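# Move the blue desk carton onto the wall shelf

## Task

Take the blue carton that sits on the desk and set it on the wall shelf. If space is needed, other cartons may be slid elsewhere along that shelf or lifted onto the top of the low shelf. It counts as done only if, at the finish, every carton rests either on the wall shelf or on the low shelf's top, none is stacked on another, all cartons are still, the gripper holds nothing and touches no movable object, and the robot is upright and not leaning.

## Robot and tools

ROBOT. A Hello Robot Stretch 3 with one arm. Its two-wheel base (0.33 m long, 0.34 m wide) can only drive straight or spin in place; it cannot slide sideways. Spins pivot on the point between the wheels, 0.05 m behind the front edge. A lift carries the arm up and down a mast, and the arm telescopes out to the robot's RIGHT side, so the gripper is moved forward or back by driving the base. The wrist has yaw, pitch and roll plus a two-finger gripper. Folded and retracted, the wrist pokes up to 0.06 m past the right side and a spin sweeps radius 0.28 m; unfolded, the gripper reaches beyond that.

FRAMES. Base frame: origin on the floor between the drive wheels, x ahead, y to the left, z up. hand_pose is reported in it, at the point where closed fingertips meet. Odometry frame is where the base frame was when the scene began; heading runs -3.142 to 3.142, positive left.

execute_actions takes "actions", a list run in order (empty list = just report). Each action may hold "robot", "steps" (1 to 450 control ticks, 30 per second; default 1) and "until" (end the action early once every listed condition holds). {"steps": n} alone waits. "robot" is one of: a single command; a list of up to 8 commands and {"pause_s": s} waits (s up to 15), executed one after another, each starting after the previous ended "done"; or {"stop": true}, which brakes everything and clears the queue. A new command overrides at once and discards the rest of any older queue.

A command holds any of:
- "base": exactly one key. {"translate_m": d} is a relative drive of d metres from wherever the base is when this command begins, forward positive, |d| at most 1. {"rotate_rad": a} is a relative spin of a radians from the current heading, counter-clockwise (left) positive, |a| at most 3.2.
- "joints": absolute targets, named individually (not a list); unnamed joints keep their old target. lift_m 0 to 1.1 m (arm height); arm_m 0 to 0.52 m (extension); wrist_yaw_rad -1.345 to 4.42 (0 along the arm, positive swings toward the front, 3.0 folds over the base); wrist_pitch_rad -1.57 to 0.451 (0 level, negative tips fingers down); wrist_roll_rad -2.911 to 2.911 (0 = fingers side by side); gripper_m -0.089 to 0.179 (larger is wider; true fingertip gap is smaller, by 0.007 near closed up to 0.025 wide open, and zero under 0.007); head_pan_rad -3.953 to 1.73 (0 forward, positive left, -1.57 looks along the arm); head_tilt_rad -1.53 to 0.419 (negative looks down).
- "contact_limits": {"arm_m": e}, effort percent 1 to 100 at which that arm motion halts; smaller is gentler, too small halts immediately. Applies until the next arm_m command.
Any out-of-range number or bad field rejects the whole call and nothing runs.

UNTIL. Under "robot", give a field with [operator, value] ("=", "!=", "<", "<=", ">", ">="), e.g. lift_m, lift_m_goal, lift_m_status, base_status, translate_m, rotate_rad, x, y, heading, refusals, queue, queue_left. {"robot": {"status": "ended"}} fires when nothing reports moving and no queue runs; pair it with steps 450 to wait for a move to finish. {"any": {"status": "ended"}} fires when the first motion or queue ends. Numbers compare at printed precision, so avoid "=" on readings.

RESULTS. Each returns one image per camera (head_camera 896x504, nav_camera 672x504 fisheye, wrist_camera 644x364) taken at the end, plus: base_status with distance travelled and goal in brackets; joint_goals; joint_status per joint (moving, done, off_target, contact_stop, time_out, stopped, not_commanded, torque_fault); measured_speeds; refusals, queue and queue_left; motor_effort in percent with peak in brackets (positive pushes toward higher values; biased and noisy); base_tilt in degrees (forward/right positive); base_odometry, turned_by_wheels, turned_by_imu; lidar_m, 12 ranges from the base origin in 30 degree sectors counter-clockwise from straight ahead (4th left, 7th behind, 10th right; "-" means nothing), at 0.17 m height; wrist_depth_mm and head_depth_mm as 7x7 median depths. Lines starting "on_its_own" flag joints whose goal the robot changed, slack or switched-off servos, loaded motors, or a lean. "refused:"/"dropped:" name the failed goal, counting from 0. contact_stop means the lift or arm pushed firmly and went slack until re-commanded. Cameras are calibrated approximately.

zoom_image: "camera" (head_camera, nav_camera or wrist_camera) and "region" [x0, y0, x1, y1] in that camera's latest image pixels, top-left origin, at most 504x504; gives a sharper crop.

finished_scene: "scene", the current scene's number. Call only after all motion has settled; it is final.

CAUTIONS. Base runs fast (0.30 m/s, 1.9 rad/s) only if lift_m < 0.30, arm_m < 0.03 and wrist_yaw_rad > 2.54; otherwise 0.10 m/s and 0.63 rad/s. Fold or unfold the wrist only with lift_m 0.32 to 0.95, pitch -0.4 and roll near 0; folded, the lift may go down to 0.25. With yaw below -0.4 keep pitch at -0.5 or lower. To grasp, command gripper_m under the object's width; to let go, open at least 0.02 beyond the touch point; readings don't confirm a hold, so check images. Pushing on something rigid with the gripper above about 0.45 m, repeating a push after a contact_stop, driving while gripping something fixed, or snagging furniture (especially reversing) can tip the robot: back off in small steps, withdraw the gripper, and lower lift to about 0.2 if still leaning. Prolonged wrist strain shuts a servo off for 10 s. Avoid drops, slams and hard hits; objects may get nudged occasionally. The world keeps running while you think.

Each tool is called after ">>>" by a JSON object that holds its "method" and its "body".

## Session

>>> {"method": "execute_actions", "body": {"actions": []}}

Scene clock: 0.00 s.
robot.base_odometry: x=+0.000 y=+0.000 heading=+0.000 (m, m, rad; robot's odometry frame)
robot.turned_by_wheels: +0.000 (rad since the last result)
robot.turned_by_imu: +0.000 (rad since the last result)
robot.base_tilt: forward=-0.8 right=+0.2 (deg)
robot.lidar_m: 1.49 1.97 1.47 2.06 2.37 1.96 2.12 2.87 2.81 1.88 1.45 1.42
robot.head_depth_mm: 1340 1343 1319 1326 1317 1323 1317 / 1438 1419 1423 1416 1409 1404 1398 / 1543 1500 1511 1497 1494 1491 1495 / 1628 1635 1600 1620 1602 1603 1592 / 1723 1749 1750 1736 1731 1719 1689 / 1699 1913 1909 1902 1894 1887 1869 / 1696 2066 2077 2077 2056 2064 2043
robot.base_status: not_commanded
robot.joint_positions: lift_m=+0.335 arm_m=-0.002 wrist_yaw_rad=+2.865 wrist_pitch_rad=-0.508 wrist_roll_rad=+0.011 gripper_m=+0.037 head_pan_rad=-0.001 head_tilt_rad=-0.013
robot.joint_goals: lift_m=+0.335 arm_m=-0.002 wrist_yaw_rad=+2.865 wrist_pitch_rad=-0.508 wrist_roll_rad=+0.011 gripper_m=+0.037 head_pan_rad=-0.001 head_tilt_rad=-0.013
robot.joint_status: lift_m=not_commanded arm_m=not_commanded wrist_yaw_rad=not_commanded wrist_pitch_rad=not_commanded wrist_roll_rad=not_commanded gripper_m=not_commanded head_pan_rad=not_commanded head_tilt_rad=not_commanded
robot.measured_speeds: translate_m=+0.000 rotate_rad=+0.000 lift_m=+0.000 arm_m=+0.000 wrist_yaw_rad=+0.000 wrist_pitch_rad=+0.000 wrist_roll_rad=+0.000 head_pan_rad=+0.000 head_tilt_rad=+0.000
robot: refusals=0 queue=idle queue_left=0
robot.motor_effort: left_wheel=+0 right_wheel=+1 lift_m=+40 arm_m=+0 wrist_yaw_rad=+0 wrist_pitch_rad=+4 wrist_roll_rad=+0 gripper_m=+1 head_pan_rad=+0 head_tilt_rad=+2 (%)
robot.hand_pose: x=+0.0368 y=+0.0614 z=+0.3278 quat_wxyz=(+0.271, +0.706, +0.080, +0.650) (m; robot's base frame)
robot.wrist_depth_mm: - - - - - - - / - - - - - - - / 871 868 866 865 862 846 864 / 693 - 683 696 694 708 701 / 591 - 611 590 598 586 586 / 512 513 - 511 519 512 516 / 461 - - 459 452 450 449
pictures: head_camera (sideways: a quarter turn clockwise sets it upright), nav_camera (sideways: a quarter turn counterclockwise sets it upright), wrist_camera
camera_calibration (this result's frames):
head_camera: T_world_to_cam=[[0.0228811, 0.0332038, -0.999187, 1.31959], [0.0414208, 0.998559, 0.0341314, -0.0410035], [0.99888, -0.0421681, 0.0214728, -0.0751913], [0, 0, 0, 1]] pos_world=[0.0466118, -0.00604154, 1.32153]
nav_camera: T_world_to_cam=[[-0.0304955, -0.0419991, 0.998652, -1.25368], [-0.0220837, -0.998845, -0.0426816, 0.107529], [0.999291, -0.0233555, 0.0295328, -0.0820445], [0, 0, 0, 1]] pos_world=[0.0461295, 0.0528351, 1.259]
wrist_camera: T_world_to_cam=[[0.963975, -0.265341, -0.0186183, -0.00920365], [-0.185078, -0.618814, -0.763424, 0.326571], [0.191046, 0.739367, -0.64563, 0.32925], [0, 0, 0, 1]] pos_world=[0.00641117, -0.043792, 0.461715]
Images, in order (width x height): head_camera 896x504, nav_camera 672x504, wrist_camera 644x364.

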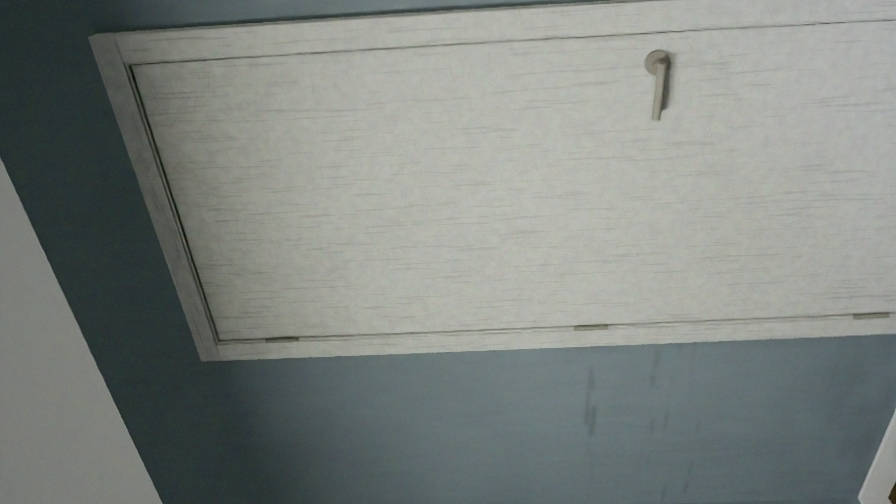

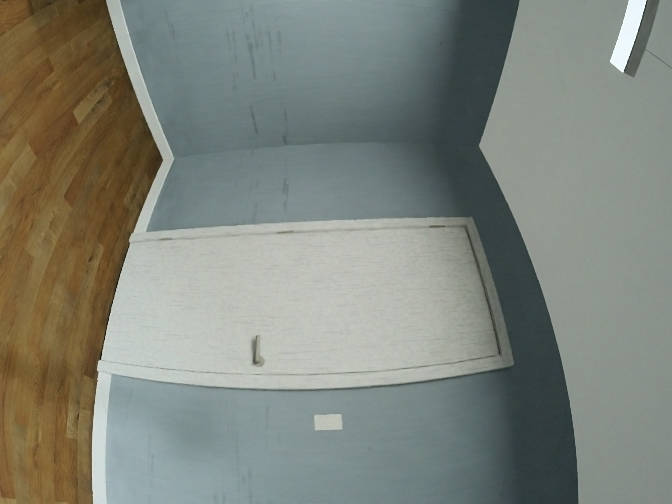

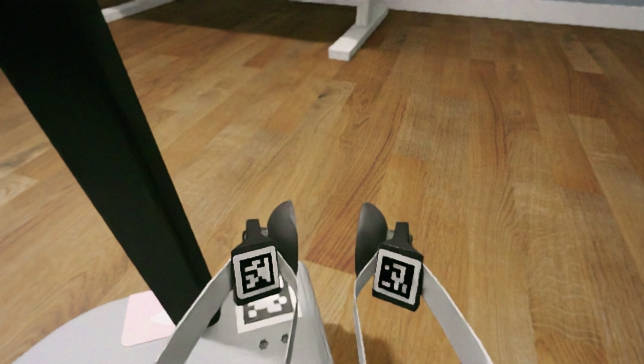

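>>> {"method": "execute_actions", "body": {"actions": [{"robot":{"joints":{"head_pan_rad":1.5,"head_tilt_rad":-0.4}},"steps":200,"until":{"robot":{"status":"ended"}}}]}}

>>> {"method": "execute_actions", "body": {"actions": [{"robot":{"joints":{"head_pan_rad":-1.4}},"steps":200,"until":{"robot":{"status":"ended"}}}]}}

>>> {"method": "execute_actions", "body": {"actions": [{"robot":{"joints":{"head_pan_rad":-2.8}},"steps":200,"until":{"robot":{"status":"ended"}}}]}}

Scene clock: 2.83 s.
robot.base_odometry: x=+0.000 y=+0.000 heading=+0.000 (m, m, rad; robot's odometry frame)
robot.turned_by_wheels: +0.000 (rad since the last result)
robot.turned_by_imu: +0.000 (rad since the last result)
robot.base_tilt: forward=-0.7 right=+0.2 (deg)
robot.lidar_m: 1.49 1.97 1.47 2.05 2.37 1.95 2.13 2.86 2.82 1.88 1.45 1.42
robot.head_depth_mm: 1603 1694 1809 1716 2001 1791 1425 / 1666 1784 1871 1711 1559 1695 1448 / 1752 1871 1982 1741 2248 1828 1444 / 1859 1951 2083 1759 2335 1825 1457 / 1922 2053 2207 1757 2488 1832 1451 / 2047 2185 2338 1660 2516 1844 1451 / 2167 2317 2516 1968 2314 1874 1459
robot.base_status: not_commanded
robot.joint_positions: lift_m=+0.335 arm_m=-0.002 wrist_yaw_rad=+2.865 wrist_pitch_rad=-0.508 wrist_roll_rad=+0.011 gripper_m=+0.037 head_pan_rad=+1.493 head_tilt_rad=-0.395
robot.joint_goals: lift_m=+0.335 arm_m=-0.002 wrist_yaw_rad=+2.865 wrist_pitch_rad=-0.508 wrist_roll_rad=+0.011 gripper_m=+0.037 head_pan_rad=+1.500 head_tilt_rad=-0.400
robot.joint_status: lift_m=not_commanded arm_m=not_commanded wrist_yaw_rad=not_commanded wrist_pitch_rad=not_commanded wrist_roll_rad=not_commanded gripper_m=not_commanded head_pan_rad=done head_tilt_rad=done
robot.measured_speeds: translate_m=+0.000 rotate_rad=+0.000 lift_m=+0.000 arm_m=+0.000 wrist_yaw_rad=+0.000 wrist_pitch_rad=+0.000 wrist_roll_rad=+0.000 head_pan_rad=+0.000 head_tilt_rad=+0.000
robot: refusals=0 queue=done queue_left=0
robot.motor_effort: left_wheel=-1(1) right_wheel=+0(0) lift_m=+40(40) arm_m=+0(0) wrist_yaw_rad=+0(0) wrist_pitch_rad=+4(4) wrist_roll_rad=+0(0) gripper_m=+1(0) head_pan_rad=+2(40) head_tilt_rad=-3(29) (%)
robot.hand_pose: x=+0.0368 y=+0.0614 z=+0.3278 quat_wxyz=(+0.271, +0.706, +0.080, +0.650) (m; robot's base frame)
robot.wrist_depth_mm: - - - - - - - / - - - - - - - / 861 889 857 851 861 867 856 / 696 - 701 697 697 694 703 / 593 - 605 589 597 590 591 / 515 523 - 509 517 509 513 / 458 - - 459 454 451 447
pictures: head_camera (sideways: a quarter turn clockwise sets it upright), nav_camera (sideways: a quarter turn counterclockwise sets it upright), wrist_camera
camera_calibration (this result's frames):
head_camera: T_world_to_cam=[[-0.0604837, -0.347272, -0.935812, 1.2371], [-0.991652, 0.127861, 0.0166446, -0.0119231], [0.113874, 0.929007, -0.352107, 0.416484], [0, 0, 0, 1]] pos_world=[0.0155745, 0.04422, 1.30454]
nav_camera: T_world_to_cam=[[0.0686946, 0.339351, 0.938148, -1.17503], [0.993068, -0.113165, -0.0317816, 0.0871271], [0.0953802, 0.933828, -0.344773, 0.410694], [0, 0, 0, 1]] pos_world=[-0.0449773, 0.0250882, 1.24671]
wrist_camera: T_world_to_cam=[[0.963975, -0.265341, -0.0186182, -0.00920371], [-0.185078, -0.618814, -0.763423, 0.326571], [0.191046, 0.739367, -0.64563, 0.32925], [0, 0, 0, 1]] pos_world=[0.00641116, -0.043792, 0.461715]
Images, in order (width x height): head_camera 896x504, nav_camera 672x504, wrist_camera 644x364.

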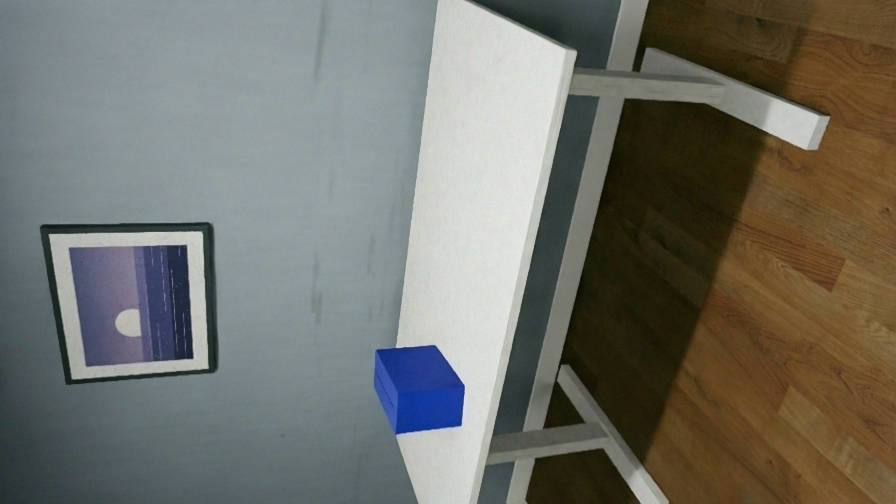

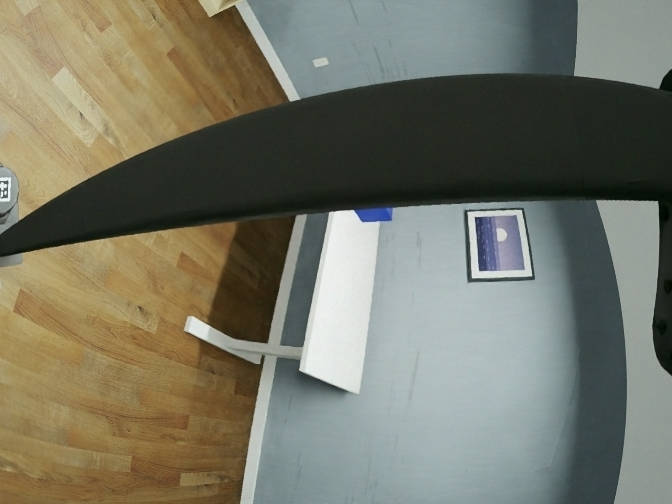

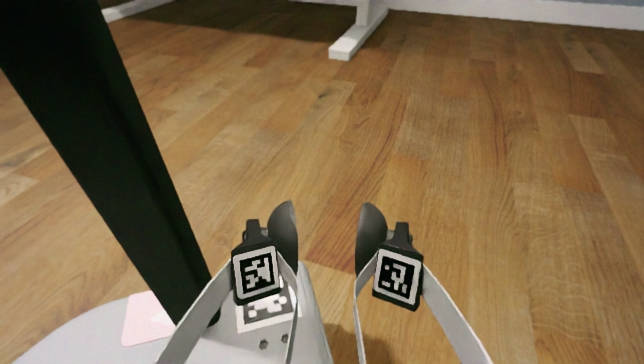

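Scene clock: 4.63 s.
robot.base_odometry: x=+0.000 y=+0.000 heading=+0.000 (m, m, rad; robot's odometry frame)
robot.turned_by_wheels: +0.000 (rad since the last result)
robot.turned_by_imu: +0.000 (rad since the last result)
robot.base_tilt: forward=-0.7 right=+0.1 (deg)
robot.lidar_m: 1.49 1.97 1.46 2.06 2.37 1.95 2.13 2.86 2.81 1.88 1.45 1.42
robot.head_depth_mm: 2536 2682 2817 3027 2432 1816 1426 / 2382 2502 2703 2894 2470 1817 1435 / 2076 2162 2361 2481 2473 1813 1439 / 1828 1938 2047 2177 2235 1815 1445 / 1647 1726 1830 1913 2041 1857 1453 / 1507 1573 1646 1723 1799 1785 1454 / 1371 1426 1503 1560 1653 1690 1473
robot.base_status: not_commanded
robot.joint_positions: lift_m=+0.335 arm_m=-0.002 wrist_yaw_rad=+2.865 wrist_pitch_rad=-0.508 wrist_roll_rad=+0.011 gripper_m=+0.037 head_pan_rad=-1.393 head_tilt_rad=-0.395
robot.joint_goals: lift_m=+0.335 arm_m=-0.002 wrist_yaw_rad=+2.865 wrist_pitch_rad=-0.508 wrist_roll_rad=+0.011 gripper_m=+0.037 head_pan_rad=-1.400 head_tilt_rad=-0.400
robot.joint_status: lift_m=not_commanded arm_m=not_commanded wrist_yaw_rad=not_commanded wrist_pitch_rad=not_commanded wrist_roll_rad=not_commanded gripper_m=not_commanded head_pan_rad=done head_tilt_rad=done
robot.measured_speeds: translate_m=+0.000 rotate_rad=+0.000 lift_m=+0.000 arm_m=+0.000 wrist_yaw_rad=+0.000 wrist_pitch_rad=+0.000 wrist_roll_rad=+0.000 head_pan_rad=+0.000 head_tilt_rad=+0.000
robot: refusals=0 queue=done queue_left=0
robot.motor_effort: left_wheel=+0(0) right_wheel=+1(1) lift_m=+41(40) arm_m=+0(1) wrist_yaw_rad=+0(0) wrist_pitch_rad=+4(4) wrist_roll_rad=+0(0) gripper_m=+0(0) head_pan_rad=-3(39) head_tilt_rad=-3(2) (%)
robot.hand_pose: x=+0.0368 y=+0.0614 z=+0.3278 quat_wxyz=(+0.271, +0.706, +0.080, +0.650) (m; robot's base frame)
robot.wrist_depth_mm: - - - - - - - / - - - - - - - / 859 904 856 879 862 850 861 / 689 - 710 702 688 692 704 / 589 - 615 588 595 582 600 / 510 512 - 509 519 508 510 / 461 - - 461 449 455 451
pictures: head_camera (sideways: a quarter turn clockwise sets it upright), nav_camera (sideways: a quarter turn counterclockwise sets it upright), wrist_camera
camera_calibration (this result's frames):
head_camera: T_world_to_cam=[[-0.0294888, 0.351511, -0.935719, 1.23679], [0.991703, 0.127468, 0.0166314, -0.0240044], [0.12512, -0.927465, -0.352354, 0.416736], [0, 0, 0, 1]] pos_world=[0.00813456, -0.0451785, 1.30453]
nav_camera: T_world_to_cam=[[0.0195394, -0.345928, 0.938057, -1.17461], [-0.989351, -0.14204, -0.0317722, 0.0992077], [0.144232, -0.927447, -0.34502, 0.410718], [0, 0, 0, 1]] pos_world=[0.0618636, -0.0113191, 1.24671]
wrist_camera: T_world_to_cam=[[0.963975, -0.265341, -0.0186184, -0.00920364], [-0.185078, -0.618814, -0.763423, 0.326571], [0.191046, 0.739367, -0.64563, 0.32925], [0, 0, 0, 1]] pos_world=[0.00641117, -0.043792, 0.461715]
Images, in order (width x height): head_camera 896x504, nav_camera 672x504, wrist_camera 644x364.

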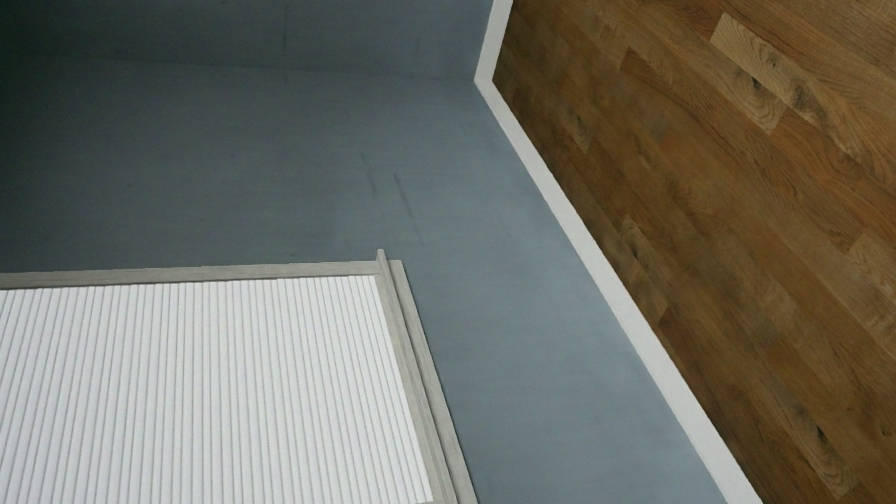

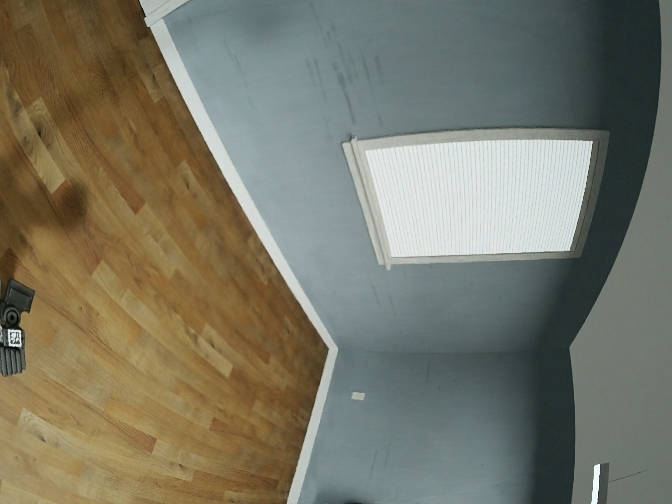

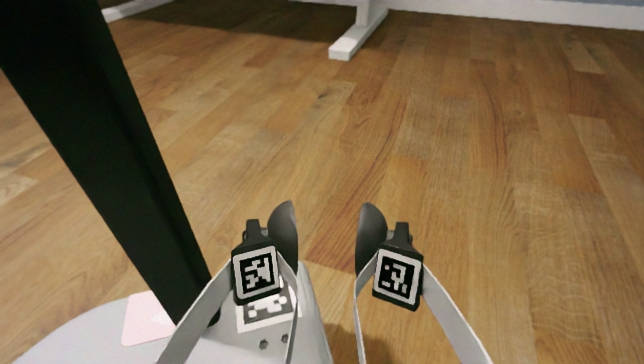

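Scene clock: 5.87 s.
robot.base_odometry: x=+0.000 y=+0.000 heading=+0.000 (m, m, rad; robot's odometry frame)
robot.turned_by_wheels: +0.000 (rad since the last result)
robot.turned_by_imu: +0.000 (rad since the last result)
robot.base_tilt: forward=-0.7 right=+0.1 (deg)
robot.lidar_m: 1.50 1.97 1.47 2.06 2.37 1.96 2.12 2.87 2.81 1.87 1.45 1.43
robot.head_depth_mm: 2359 2485 2584 2718 2441 1806 1429 / 2541 2701 2856 2993 2464 1815 1439 / 2885 3060 3169 3324 2464 1834 1453 / 3067 3212 3477 3603 2519 1816 1459 / 2861 3039 3199 3415 2527 1835 1450 / 2690 2773 2967 3179 2517 1874 1460 / 2510 2631 2705 2909 2552 1863 1458
robot.base_status: not_commanded
robot.joint_positions: lift_m=+0.335 arm_m=-0.002 wrist_yaw_rad=+2.865 wrist_pitch_rad=-0.508 wrist_roll_rad=+0.011 gripper_m=+0.037 head_pan_rad=-2.793 head_tilt_rad=-0.395
robot.joint_goals: lift_m=+0.335 arm_m=-0.002 wrist_yaw_rad=+2.865 wrist_pitch_rad=-0.508 wrist_roll_rad=+0.011 gripper_m=+0.037 head_pan_rad=-2.800 head_tilt_rad=-0.400
robot.joint_status: lift_m=not_commanded arm_m=not_commanded wrist_yaw_rad=not_commanded wrist_pitch_rad=not_commanded wrist_roll_rad=not_commanded gripper_m=not_commanded head_pan_rad=done head_tilt_rad=done
robot.measured_speeds: translate_m=+0.000 rotate_rad=+0.000 lift_m=+0.000 arm_m=+0.000 wrist_yaw_rad=+0.000 wrist_pitch_rad=+0.000 wrist_roll_rad=+0.000 head_pan_rad=+0.000 head_tilt_rad=+0.000
robot: refusals=0 queue=done queue_left=0
robot.motor_effort: left_wheel=+0(0) right_wheel=+1(1) lift_m=+40(40) arm_m=-1(1) wrist_yaw_rad=+0(0) wrist_pitch_rad=+4(4) wrist_roll_rad=+0(0) gripper_m=+1(0) head_pan_rad=-3(40) head_tilt_rad=-3(2) (%)
robot.hand_pose: x=+0.0368 y=+0.0614 z=+0.3278 quat_wxyz=(+0.271, +0.706, +0.080, +0.650) (m; robot's base frame)
robot.wrist_depth_mm: - - - - - - - / - - - - - - - / 854 873 870 869 850 856 864 / 702 - 705 703 695 690 703 / 589 - 609 592 598 590 588 / 511 517 - 504 515 514 507 / 463 - - 466 445 442 452
pictures: head_camera (sideways: a quarter turn clockwise sets it upright), nav_camera (sideways: a quarter turn counterclockwise sets it upright), wrist_camera
camera_calibration (this result's frames):
head_camera: T_world_to_cam=[[0.341407, 0.0888125, -0.93571, 1.23452], [0.294168, -0.955609, 0.0166301, -0.0197477], [-0.892696, -0.280933, -0.352378, 0.422976], [0, 0, 0, 1]] pos_world=[-0.0380754, -0.00968372, 1.30453]
nav_camera: T_world_to_cam=[[-0.337597, -0.0780591, 0.938049, -1.17242], [-0.308127, 0.950815, -0.0317713, 0.0950511], [-0.88943, -0.299764, -0.345044, 0.417055], [0, 0, 0, 1]] pos_world=[0.0044248, -0.0568756, 1.24671]
wrist_camera: T_world_to_cam=[[0.963975, -0.265341, -0.0186185, -0.00920357], [-0.185078, -0.618814, -0.763423, 0.326571], [0.191046, 0.739367, -0.64563, 0.32925], [0, 0, 0, 1]] pos_world=[0.00641115, -0.043792, 0.461715]
Images, in order (width x height): head_camera 896x504, nav_camera 672x504, wrist_camera 644x364.

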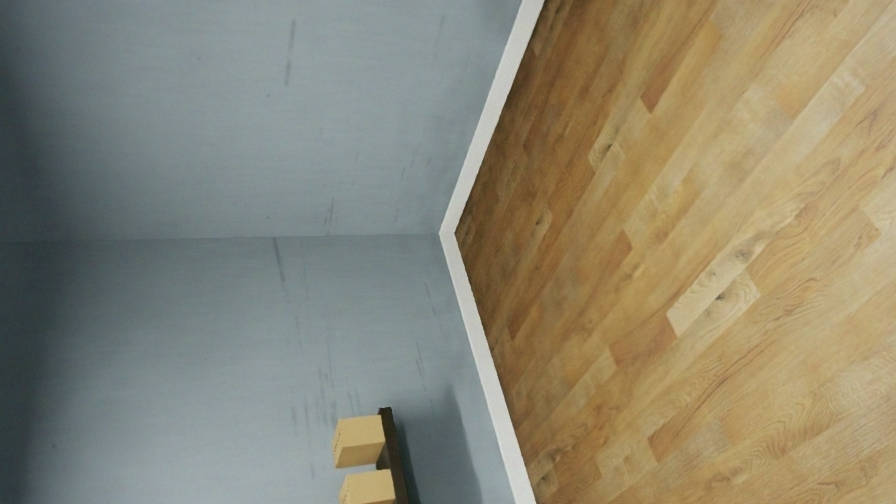

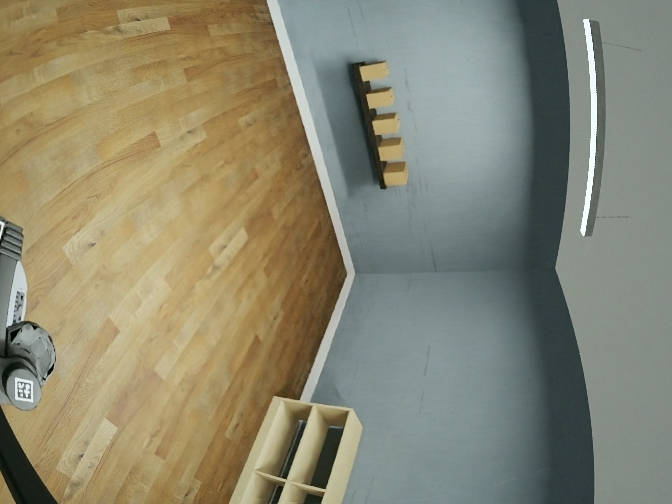

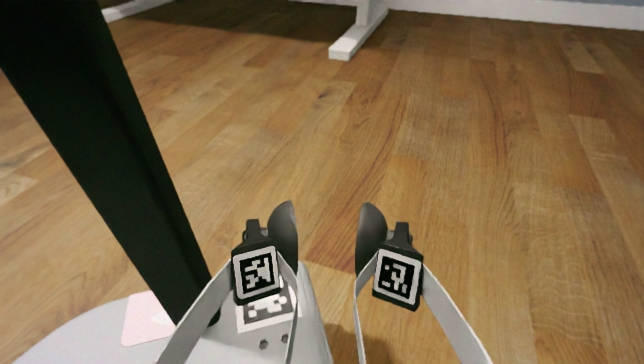

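>>> {"method": "execute_actions", "body": {"actions": [{"robot":[{"base":{"rotate_rad":-2.14},"joints":{"lift_m":0.27,"head_pan_rad":-1.57,"head_tilt_rad":-0.5}},{"base":{"translate_m":1.0}},{"base":{"translate_m":0.75}},{"base":{"rotate_rad":1.57}}],"steps":450,"until":{"robot":{"status":"ended"}}},{"steps":200,"until":{"robot":{"status":"ended"}}}]}}

Scene clock: 30.73 s.
robot.base_odometry: x=-0.943 y=-1.474 heading=-0.570 (m, m, rad; robot's odometry frame)
robot.turned_by_wheels: -0.570 (rad since the last result)
robot.turned_by_imu: -0.565 (rad since the last result)
robot.base_tilt: forward=-0.8 right=+0.2 (deg)
robot.lidar_m: 1.36 1.43 2.01 3.19 2.84 2.14 2.39 1.46 1.10 1.07 1.12 1.40
robot.head_depth_mm: 892 968 1042 1108 1003 1396 1329 / 893 966 1046 1002 947 1394 1325 / 890 961 1045 1135 1217 1393 1328 / 886 955 1038 1133 1249 1389 1341 / 887 954 1037 1122 1238 1392 1337 / 885 951 1038 1129 1239 1382 1346 / 886 949 1027 1127 1241 1370 1344
robot.base_status: done (rotate_rad +1.5699 of +1.5700)
robot.joint_positions: lift_m=+0.270 arm_m=-0.002 wrist_yaw_rad=+2.865 wrist_pitch_rad=-0.508 wrist_roll_rad=+0.011 gripper_m=+0.037 head_pan_rad=-1.577 head_tilt_rad=-0.494
robot.joint_goals: lift_m=+0.270 arm_m=-0.002 wrist_yaw_rad=+2.865 wrist_pitch_rad=-0.508 wrist_roll_rad=+0.011 gripper_m=+0.037 head_pan_rad=-1.570 head_tilt_rad=-0.500
robot.joint_status: lift_m=done arm_m=not_commanded wrist_yaw_rad=not_commanded wrist_pitch_rad=not_commanded wrist_roll_rad=not_commanded gripper_m=not_commanded head_pan_rad=done head_tilt_rad=done
robot.measured_speeds: translate_m=+0.000 rotate_rad=+0.000 lift_m=+0.000 arm_m=+0.000 wrist_yaw_rad=+0.000 wrist_pitch_rad=+0.000 wrist_roll_rad=+0.000 head_pan_rad=+0.000 head_tilt_rad=+0.000
robot: refusals=0 queue=done queue_left=0
robot.motor_effort: left_wheel=-4(18) right_wheel=+4(14) lift_m=+25(40) arm_m=-1(1) wrist_yaw_rad=+0(0) wrist_pitch_rad=+4(4) wrist_roll_rad=+0(0) gripper_m=+0(0) head_pan_rad=+3(39) head_tilt_rad=-2(13) (%)
robot.hand_pose: x=+0.0368 y=+0.0613 z=+0.2635 quat_wxyz=(+0.271, +0.706, +0.080, +0.650) (m; robot's base frame)
robot.wrist_depth_mm: - - - - - - - / - 945 963 963 957 949 949 / 703 746 740 742 735 729 730 / 610 - 598 597 598 600 603 / 502 - 534 510 516 500 504 / 460 - - 441 446 437 436 / - - - 396 385 387 387
pictures: head_camera (sideways: a quarter turn clockwise sets it upright), nav_camera (sideways: a quarter turn counterclockwise sets it upright), wrist_camera
camera_calibration (this result's frames):
head_camera: T_world_to_cam=[[0.035831, 0.441999, -0.8963, 1.18496], [0.998281, -0.0574522, 0.0115761, -0.0174612], [-0.0463777, -0.895174, -0.443298, 0.53613], [0, 0, 0, 1]] pos_world=[-0.000162477, -0.0448231, 1.29994]
nav_camera: T_world_to_cam=[[-0.0445932, -0.434959, 0.899346, -1.1237], [-0.998624, 0.0442697, -0.0281053, 0.0944864], [-0.0275891, -0.899362, -0.436334, 0.530597], [0, 0, 0, 1]] pos_world=[0.0588859, -0.0157467, 1.24477]
wrist_camera: T_world_to_cam=[[0.963974, -0.265344, -0.0186198, -0.0104111], [-0.185115, -0.618944, -0.763309, 0.277426], [0.191015, 0.739257, -0.645765, 0.287837], [0, 0, 0, 1]] pos_world=[0.00641058, -0.0438367, 0.397444]
Images, in order (width x height): head_camera 896x504, nav_camera 672x504, wrist_camera 644x364.

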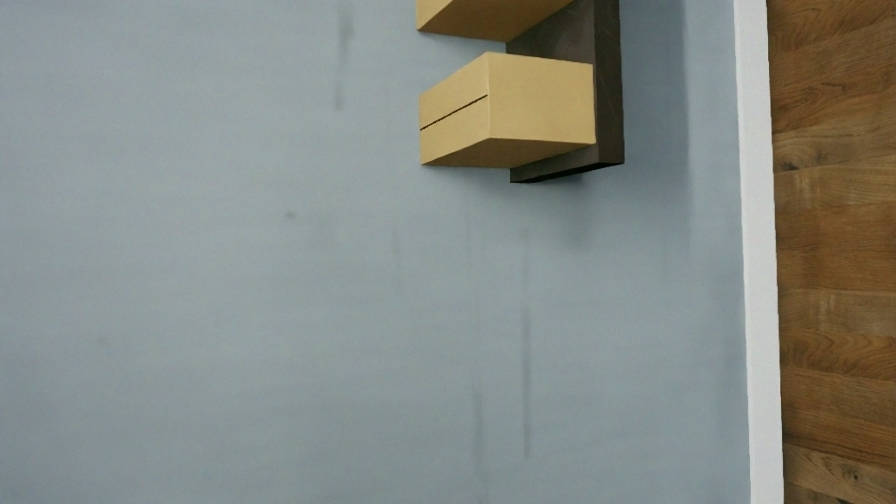

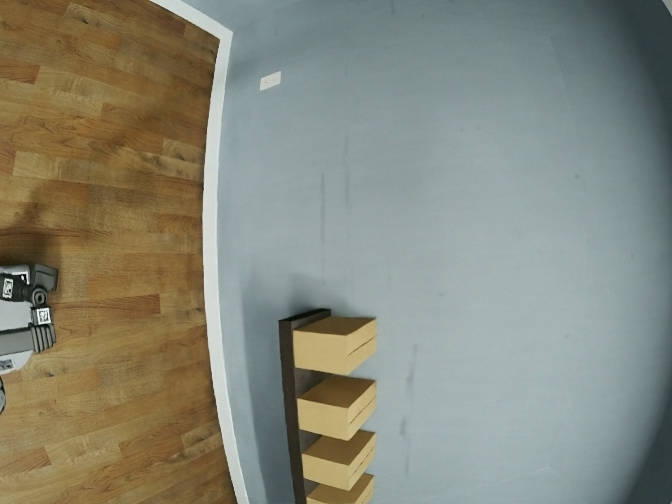

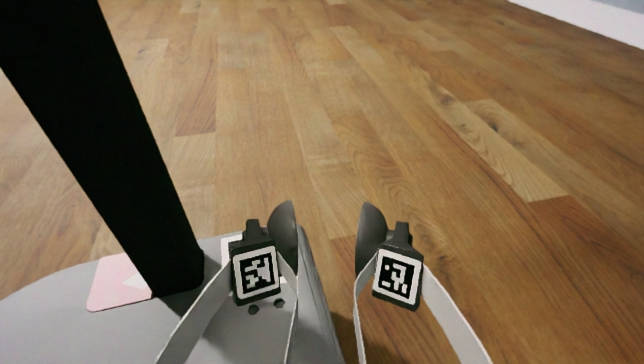

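>>> {"method": "execute_actions", "body": {"actions": [{"robot":[{"base":{"rotate_rad":-0.6}},{"base":{"translate_m":0.55}},{"base":{"rotate_rad":0.6}},{"base":{"translate_m":-0.69}},{"joints":{"lift_m":0.55,"wrist_pitch_rad":-0.4}},{"joints":{"wrist_yaw_rad":0}},{"joints":{"wrist_pitch_rad":-1.57,"gripper_m":0.17,"head_tilt_rad":-0.9}},{"joints":{"lift_m":1.09}}],"steps":450,"until":{"robot":{"status":"ended"}}},{"steps":300,"until":{"robot":{"status":"ended"}}},{"robot":{"joints":{"arm_m":0.3}},"steps":300,"until":{"robot":{"status":"ended"}}}]}}

Scene clock: 61.33 s.
robot.base_odometry: x=-1.309 y=-1.608 heading=-0.570 (m, m, rad; robot's odometry frame)
robot.turned_by_wheels: +0.000 (rad since the last result)
robot.turned_by_imu: +0.002 (rad since the last result)
robot.base_tilt: forward=-0.7 right=+0.1 (deg)
robot.lidar_m: 1.58 1.66 2.34 3.48 2.47 2.09 2.17 1.03 0.77 0.75 0.79 1.11
robot.head_depth_mm: 646 746 679 696 1367 1271 1115 / 646 746 704 739 1358 1258 1114 / 644 742 851 781 1360 1264 1115 / - 777 683 686 1355 1270 1113 / 640 754 754 749 1343 1264 1120 / 639 738 867 1052 1341 1256 1120 / 637 732 862 1042 1317 1267 1120
robot.base_status: done (translate_m -0.6900 of -0.6900)
robot.joint_positions: lift_m=+1.090 arm_m=+0.300 wrist_yaw_rad=+0.001 wrist_pitch_rad=-1.558 wrist_roll_rad=+0.011 gripper_m=+0.170 head_pan_rad=-1.577 head_tilt_rad=-0.889
robot.joint_goals: lift_m=+1.090 arm_m=+0.300 wrist_yaw_rad=+0.000 wrist_pitch_rad=-1.570 wrist_roll_rad=+0.011 gripper_m=+0.170 head_pan_rad=-1.570 head_tilt_rad=-0.900
robot.joint_status: lift_m=done arm_m=done wrist_yaw_rad=done wrist_pitch_rad=done wrist_roll_rad=not_commanded gripper_m=done head_pan_rad=done head_tilt_rad=done
robot.measured_speeds: translate_m=+0.000 rotate_rad=+0.000 lift_m=+0.000 arm_m=+0.000 wrist_yaw_rad=+0.000 wrist_pitch_rad=+0.000 wrist_roll_rad=+0.000 head_pan_rad=+0.000 head_tilt_rad=+0.000
robot: refusals=0 queue=done queue_left=0
robot.motor_effort: left_wheel=-4(16) right_wheel=+4(12) lift_m=+55(59) arm_m=+5(6) wrist_yaw_rad=-1(6) wrist_pitch_rad=-3(8) wrist_roll_rad=+0(0) gripper_m=+1(85) head_pan_rad=+3(2) head_tilt_rad=-6(33) (%)
robot.hand_pose: x=-0.0216 y=-0.4236 z=+0.9717 quat_wxyz=(+0.501, +0.494, -0.505, -0.500) (m; robot's base frame)
robot.wrist_depth_mm: - - 955 240 402 307 237 / - - - 249 420 303 245 / - - - - - - - / - - - - - - - / - - - - - - - / - - - - - - - / - - - - - - -
pictures: head_camera (sideways: a quarter turn clockwise sets it upright), nav_camera (sideways: a quarter turn counterclockwise sets it upright), wrist_camera
camera_calibration (this result's frames):
head_camera: T_world_to_cam=[[0.0376411, 0.752601, -0.6574, 0.873521], [0.99828, -0.057914, -0.00914182, 0.00951181], [-0.0449528, -0.655925, -0.753486, 0.939641], [0, 0, 0, 1]] pos_world=[-0.00013618, -0.0405275, 1.28235]
nav_camera: T_world_to_cam=[[-0.0464134, -0.747269, 0.662899, -0.815455], [-0.998579, 0.0520996, -0.0111858, 0.0724487], [-0.026178, -0.662477, -0.748625, 0.936848], [0, 0, 0, 1]] pos_world=[0.0590225, 0.00750193, 1.24272]
wrist_camera: T_world_to_cam=[[-0.999799, 0.0119026, -0.0161333, 0.00294444], [0.00878905, 0.983463, 0.180897, 0.272581], [0.0180196, 0.180719, -0.98337, 1.20256], [0, 0, 0, 1]] pos_world=[-0.0211216, -0.485434, 1.1333]
Images, in order (width x height): head_camera 896x504, nav_camera 672x504, wrist_camera 644x364.

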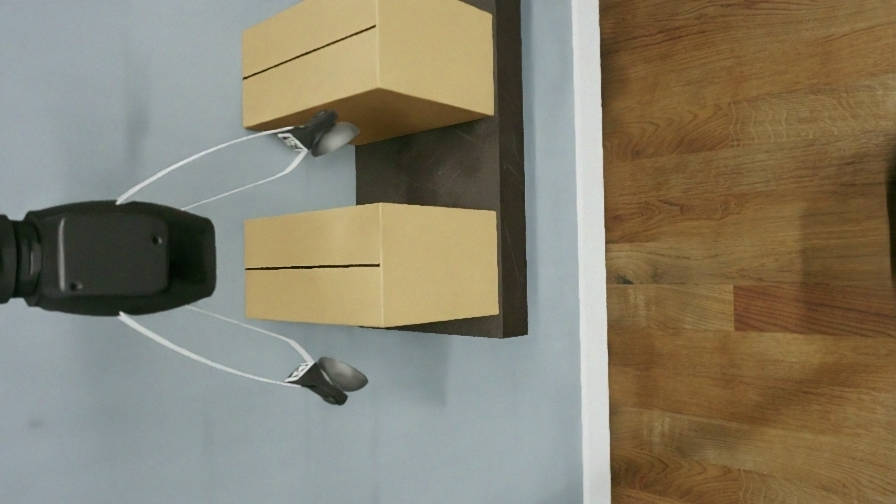

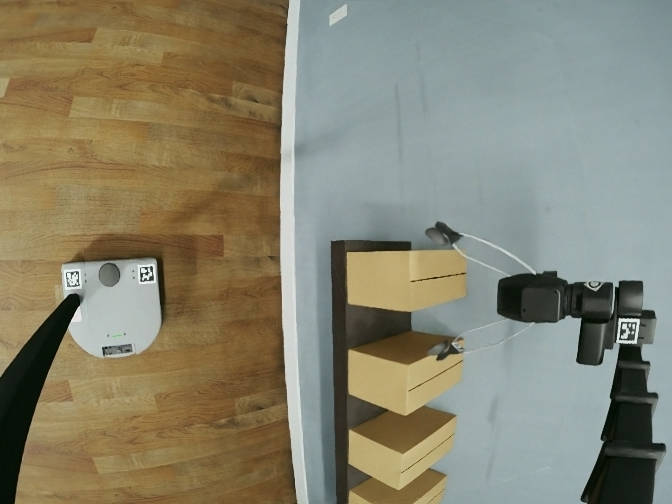

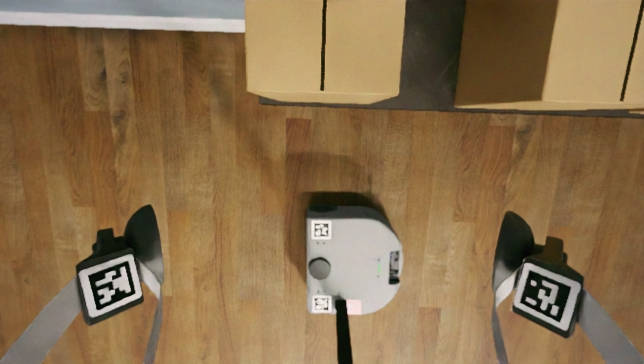

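>>> {"method": "execute_actions", "body": {"actions": [{"robot":[{"joints":{"arm_m":0.49}},{"joints":{"lift_m":0.92}},{"joints":{"gripper_m":0.085}},{"pause_s":0.5},{"joints":{"lift_m":1.09}},{"joints":{"arm_m":0.1}}],"steps":450,"until":{"robot":{"status":"ended"}}}]}}

Scene clock: 67.10 s.
robot.base_odometry: x=-1.309 y=-1.608 heading=-0.570 (m, m, rad; robot's odometry frame)
robot.turned_by_wheels: +0.000 (rad since the last result)
robot.turned_by_imu: +0.001 (rad since the last result)
robot.base_tilt: forward=-0.8 right=+0.1 (deg)
robot.lidar_m: 1.58 1.66 2.33 3.50 2.47 2.09 2.17 1.03 0.78 0.75 0.79 1.12
robot.head_depth_mm: 648 724 - 743 1347 1261 1115 / 623 - 768 739 1358 1271 1121 / - 751 854 783 1356 1266 1118 / - - 682 686 1347 1267 1114 / 641 736 754 745 1342 1263 1111 / 640 735 865 1050 1336 1266 1110 / 638 734 863 1046 1327 1262 1116
robot.base_status: done (translate_m -0.6900 of -0.6900)
robot.joint_positions: lift_m=+0.923 arm_m=+0.490 wrist_yaw_rad=+0.001 wrist_pitch_rad=-1.563 wrist_roll_rad=+0.011 gripper_m=+0.170 head_pan_rad=-1.577 head_tilt_rad=-0.889
robot.joint_goals: lift_m=+0.923 arm_m=+0.490 wrist_yaw_rad=+0.000 wrist_pitch_rad=-1.570 wrist_roll_rad=+0.011 gripper_m=+0.170 head_pan_rad=-1.570 head_tilt_rad=-0.900
robot.joint_status: lift_m=contact_stop arm_m=done wrist_yaw_rad=done wrist_pitch_rad=done wrist_roll_rad=not_commanded gripper_m=done head_pan_rad=done head_tilt_rad=done
robot.measured_speeds: translate_m=+0.000 rotate_rad=+0.000 lift_m=+0.002 arm_m=+0.001 wrist_yaw_rad=+0.000 wrist_pitch_rad=+0.000 wrist_roll_rad=+0.000 head_pan_rad=+0.000 head_tilt_rad=+0.000
robot: refusals=0 queue=dropped queue_left=0
robot.on_its_own: lift_m is slack since a contact_stop, until your next command for it
robot.motor_effort: left_wheel=-1(4) right_wheel=+0(4) lift_m=+35(54) arm_m=+4(4) wrist_yaw_rad=-1(1) wrist_pitch_rad=-1(3) wrist_roll_rad=+0(0) gripper_m=-4(4) head_pan_rad=+2(2) head_tilt_rad=-7(6) (%)
robot.hand_pose: x=-0.0216 y=-0.6126 z=+0.8056 quat_wxyz=(+0.500, +0.495, -0.504, -0.501) (m; robot's base frame)
robot.wrist_depth_mm: 341 90 89 89 88 87 209 / 871 93 92 91 90 90 208 / 982 96 95 94 93 93 207 / - 100 98 97 97 97 205 / - 103 101 101 100 100 203 / - 106 105 104 104 103 185 / - - 109 108 108 178 210
pictures: head_camera (sideways: a quarter turn clockwise sets it upright), nav_camera (sideways: a quarter turn counterclockwise sets it upright), wrist_camera
dropped: robot: command 1 of its queue: lift_m: contact_stop
camera_calibration (this result's frames):
head_camera: T_world_to_cam=[[0.0376426, 0.752659, -0.657334, 0.873435], [0.99828, -0.0579148, -0.00914639, 0.00951777], [-0.0449535, -0.655859, -0.753544, 0.939716], [0, 0, 0, 1]] pos_world=[-0.000136233, -0.0405258, 1.28234]
nav_camera: T_world_to_cam=[[-0.0464149, -0.747327, 0.662833, -0.815369], [-0.998579, 0.0521021, -0.0111818, 0.0724434], [-0.0261786, -0.662411, -0.748683, 0.936924], [0, 0, 0, 1]] pos_world=[0.0590226, 0.00750705, 1.24272]
wrist_camera: T_world_to_cam=[[-0.999798, 0.0120198, -0.0160791, 0.0025427], [0.00883736, 0.982682, 0.185091, 0.484619], [0.0180254, 0.184912, -0.98259, 1.07534], [0, 0, 0, 1]] pos_world=[-0.021124, -0.6751, 0.966961]
Images, in order (width x height): head_camera 896x504, nav_camera 672x504, wrist_camera 644x364.

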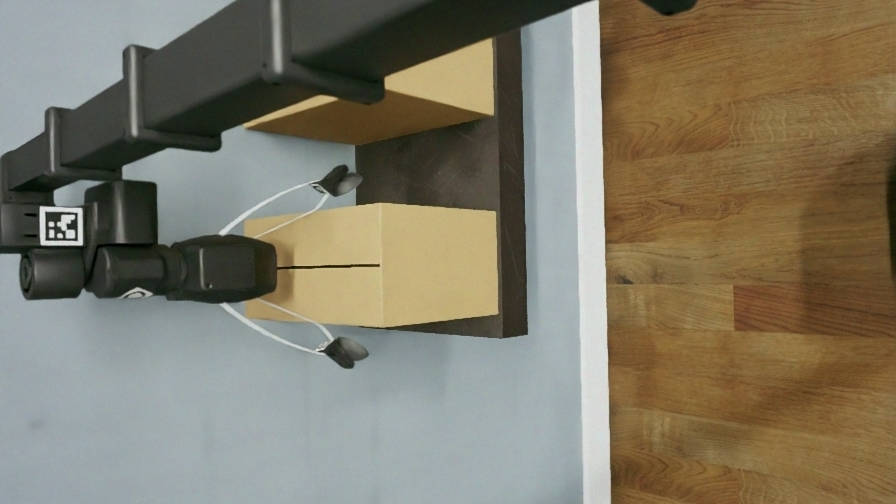

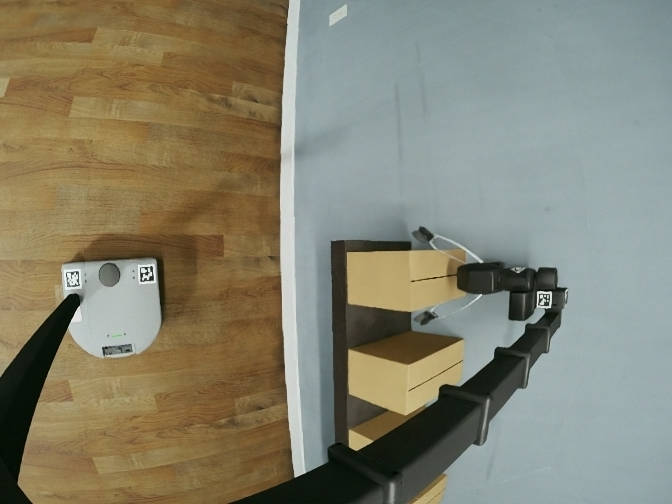

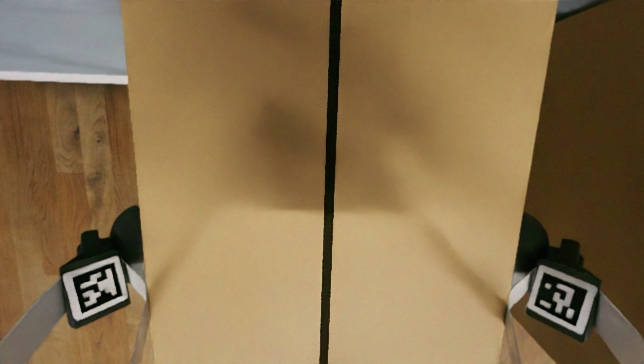

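>>> {"method": "execute_actions", "body": {"actions": [{"robot":[{"joints":{"lift_m":0.935}},{"joints":{"gripper_m":0.085}},{"pause_s":0.5},{"joints":{"lift_m":1.09}},{"joints":{"arm_m":0.05}},{"base":{"translate_m":-1.0}},{"base":{"translate_m":-0.2}},{"base":{"rotate_rad":-1.57}}],"steps":450,"until":{"robot":{"status":"ended"}}},{"steps":450,"until":{"robot":{"status":"ended"}}},{"robot":[{"base":{"translate_m":-1.0},"joints":{"lift_m":0.9}},{"base":{"translate_m":-0.75}}],"steps":450,"until":{"robot":{"status":"ended"}}},{"steps":300,"until":{"robot":{"status":"ended"}}}]}}

Scene clock: 117.30 s.
robot.base_odometry: x=-1.377 y=+0.514 heading=-2.140 (m, m, rad; robot's odometry frame)
robot.turned_by_wheels: -1.570 (rad since the last result)
robot.turned_by_imu: -1.576 (rad since the last result)
robot.base_tilt: forward=-0.7 right=+0.1 (deg)
robot.lidar_m: 2.45 2.56 2.91 2.83 2.95 2.11 1.83 0.82 0.89 0.52 0.77 0.76
robot.head_depth_mm: 800 923 1038 - - 1213 1103 / 797 921 1060 - - 1249 1099 / 796 912 1041 - - - 404 / 792 912 1037 948 - - 404 / 789 910 1038 903 1041 1222 414 / 787 905 1037 906 1052 1223 1116 / 785 903 1039 902 1024 1217 1112
robot.base_status: done (translate_m -0.7500 of -0.7500)
robot.joint_positions: lift_m=+0.900 arm_m=+0.050 wrist_yaw_rad=+0.001 wrist_pitch_rad=-1.565 wrist_roll_rad=+0.011 gripper_m=+0.089 head_pan_rad=-1.577 head_tilt_rad=-0.890
robot.joint_goals: lift_m=+0.900 arm_m=+0.050 wrist_yaw_rad=+0.000 wrist_pitch_rad=-1.570 wrist_roll_rad=+0.011 gripper_m=+0.088 head_pan_rad=-1.570 head_tilt_rad=-0.900
robot.joint_status: lift_m=done arm_m=done wrist_yaw_rad=done wrist_pitch_rad=done wrist_roll_rad=not_commanded gripper_m=done head_pan_rad=done head_tilt_rad=done
robot.measured_speeds: translate_m=+0.000 rotate_rad=+0.000 lift_m=+0.000 arm_m=+0.000 wrist_yaw_rad=+0.000 wrist_pitch_rad=+0.000 wrist_roll_rad=+0.000 head_pan_rad=+0.000 head_tilt_rad=+0.000
robot: refusals=0 queue=done queue_left=0
robot.motor_effort: left_wheel=+4(11) right_wheel=-3(7) lift_m=+26(59) arm_m=-6(9) wrist_yaw_rad=-1(1) wrist_pitch_rad=+0(1) wrist_roll_rad=+0(0) gripper_m=-17(100) head_pan_rad=+2(2) head_tilt_rad=-5(6) (%)
robot.hand_pose: x=-0.0216 y=-0.1728 z=+0.7828 quat_wxyz=(+0.499, +0.496, -0.504, -0.501) (m; robot's base frame)
robot.wrist_depth_mm: 903 902 112 112 111 112 867 / 917 940 115 115 114 901 903 / 946 970 119 119 118 929 912 / 988 995 124 123 122 950 962 / - - 128 127 126 986 998 / - - 132 132 131 - - / - - 138 136 135 - -
pictures: head_camera (sideways: a quarter turn clockwise sets it upright), nav_camera (sideways: a quarter turn counterclockwise sets it upright), wrist_camera
camera_calibration (this result's frames):
head_camera: T_world_to_cam=[[0.0376431, 0.752958, -0.656991, 0.872987], [0.99828, -0.0579089, -0.00917014, 0.00954868], [-0.0449504, -0.655515, -0.753843, 0.940105], [0, 0, 0, 1]] pos_world=[-0.000136113, -0.0405168, 1.28232]
nav_camera: T_world_to_cam=[[-0.0464154, -0.747629, 0.662492, -0.814924], [-0.998579, 0.0521056, -0.0111607, 0.0724159], [-0.0261755, -0.662069, -0.748986, 0.937317], [0, 0, 0, 1]] pos_world=[0.0590227, 0.00753413, 1.24273]
wrist_camera: T_world_to_cam=[[-0.999798, 0.0120762, -0.0160546, -0.00312083], [0.00886269, 0.982324, 0.186978, 0.0550952], [0.0180288, 0.186798, -0.982233, 0.971606], [0, 0, 0, 1]] pos_world=[-0.0211254, -0.235577, 0.943992]
Images, in order (width x height): head_camera 896x504, nav_camera 672x504, wrist_camera 644x364.

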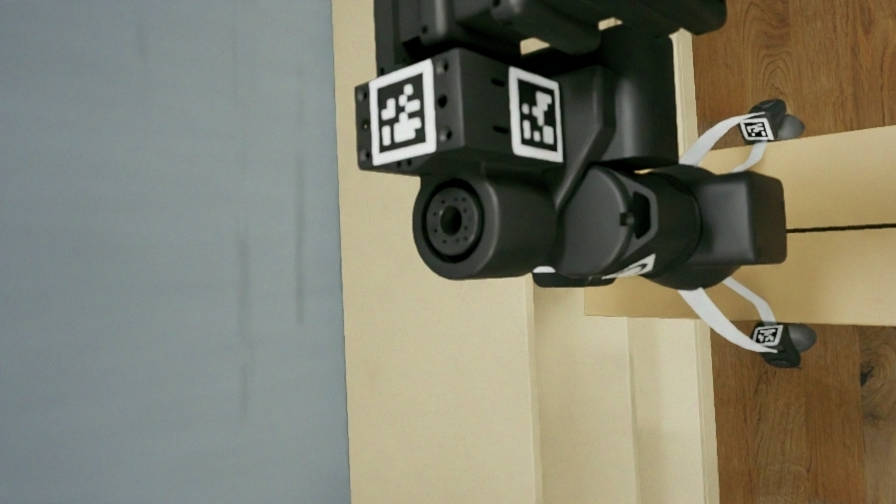

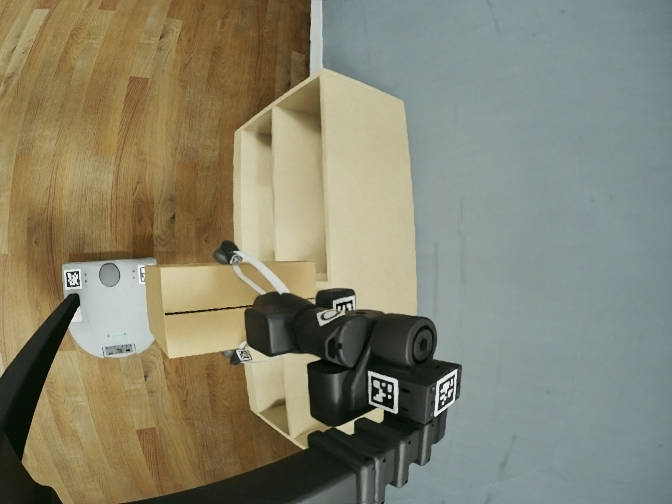

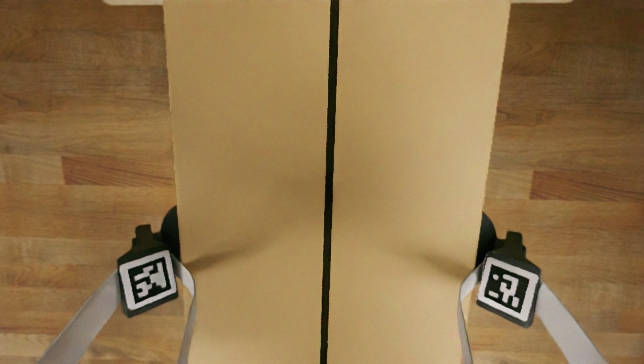

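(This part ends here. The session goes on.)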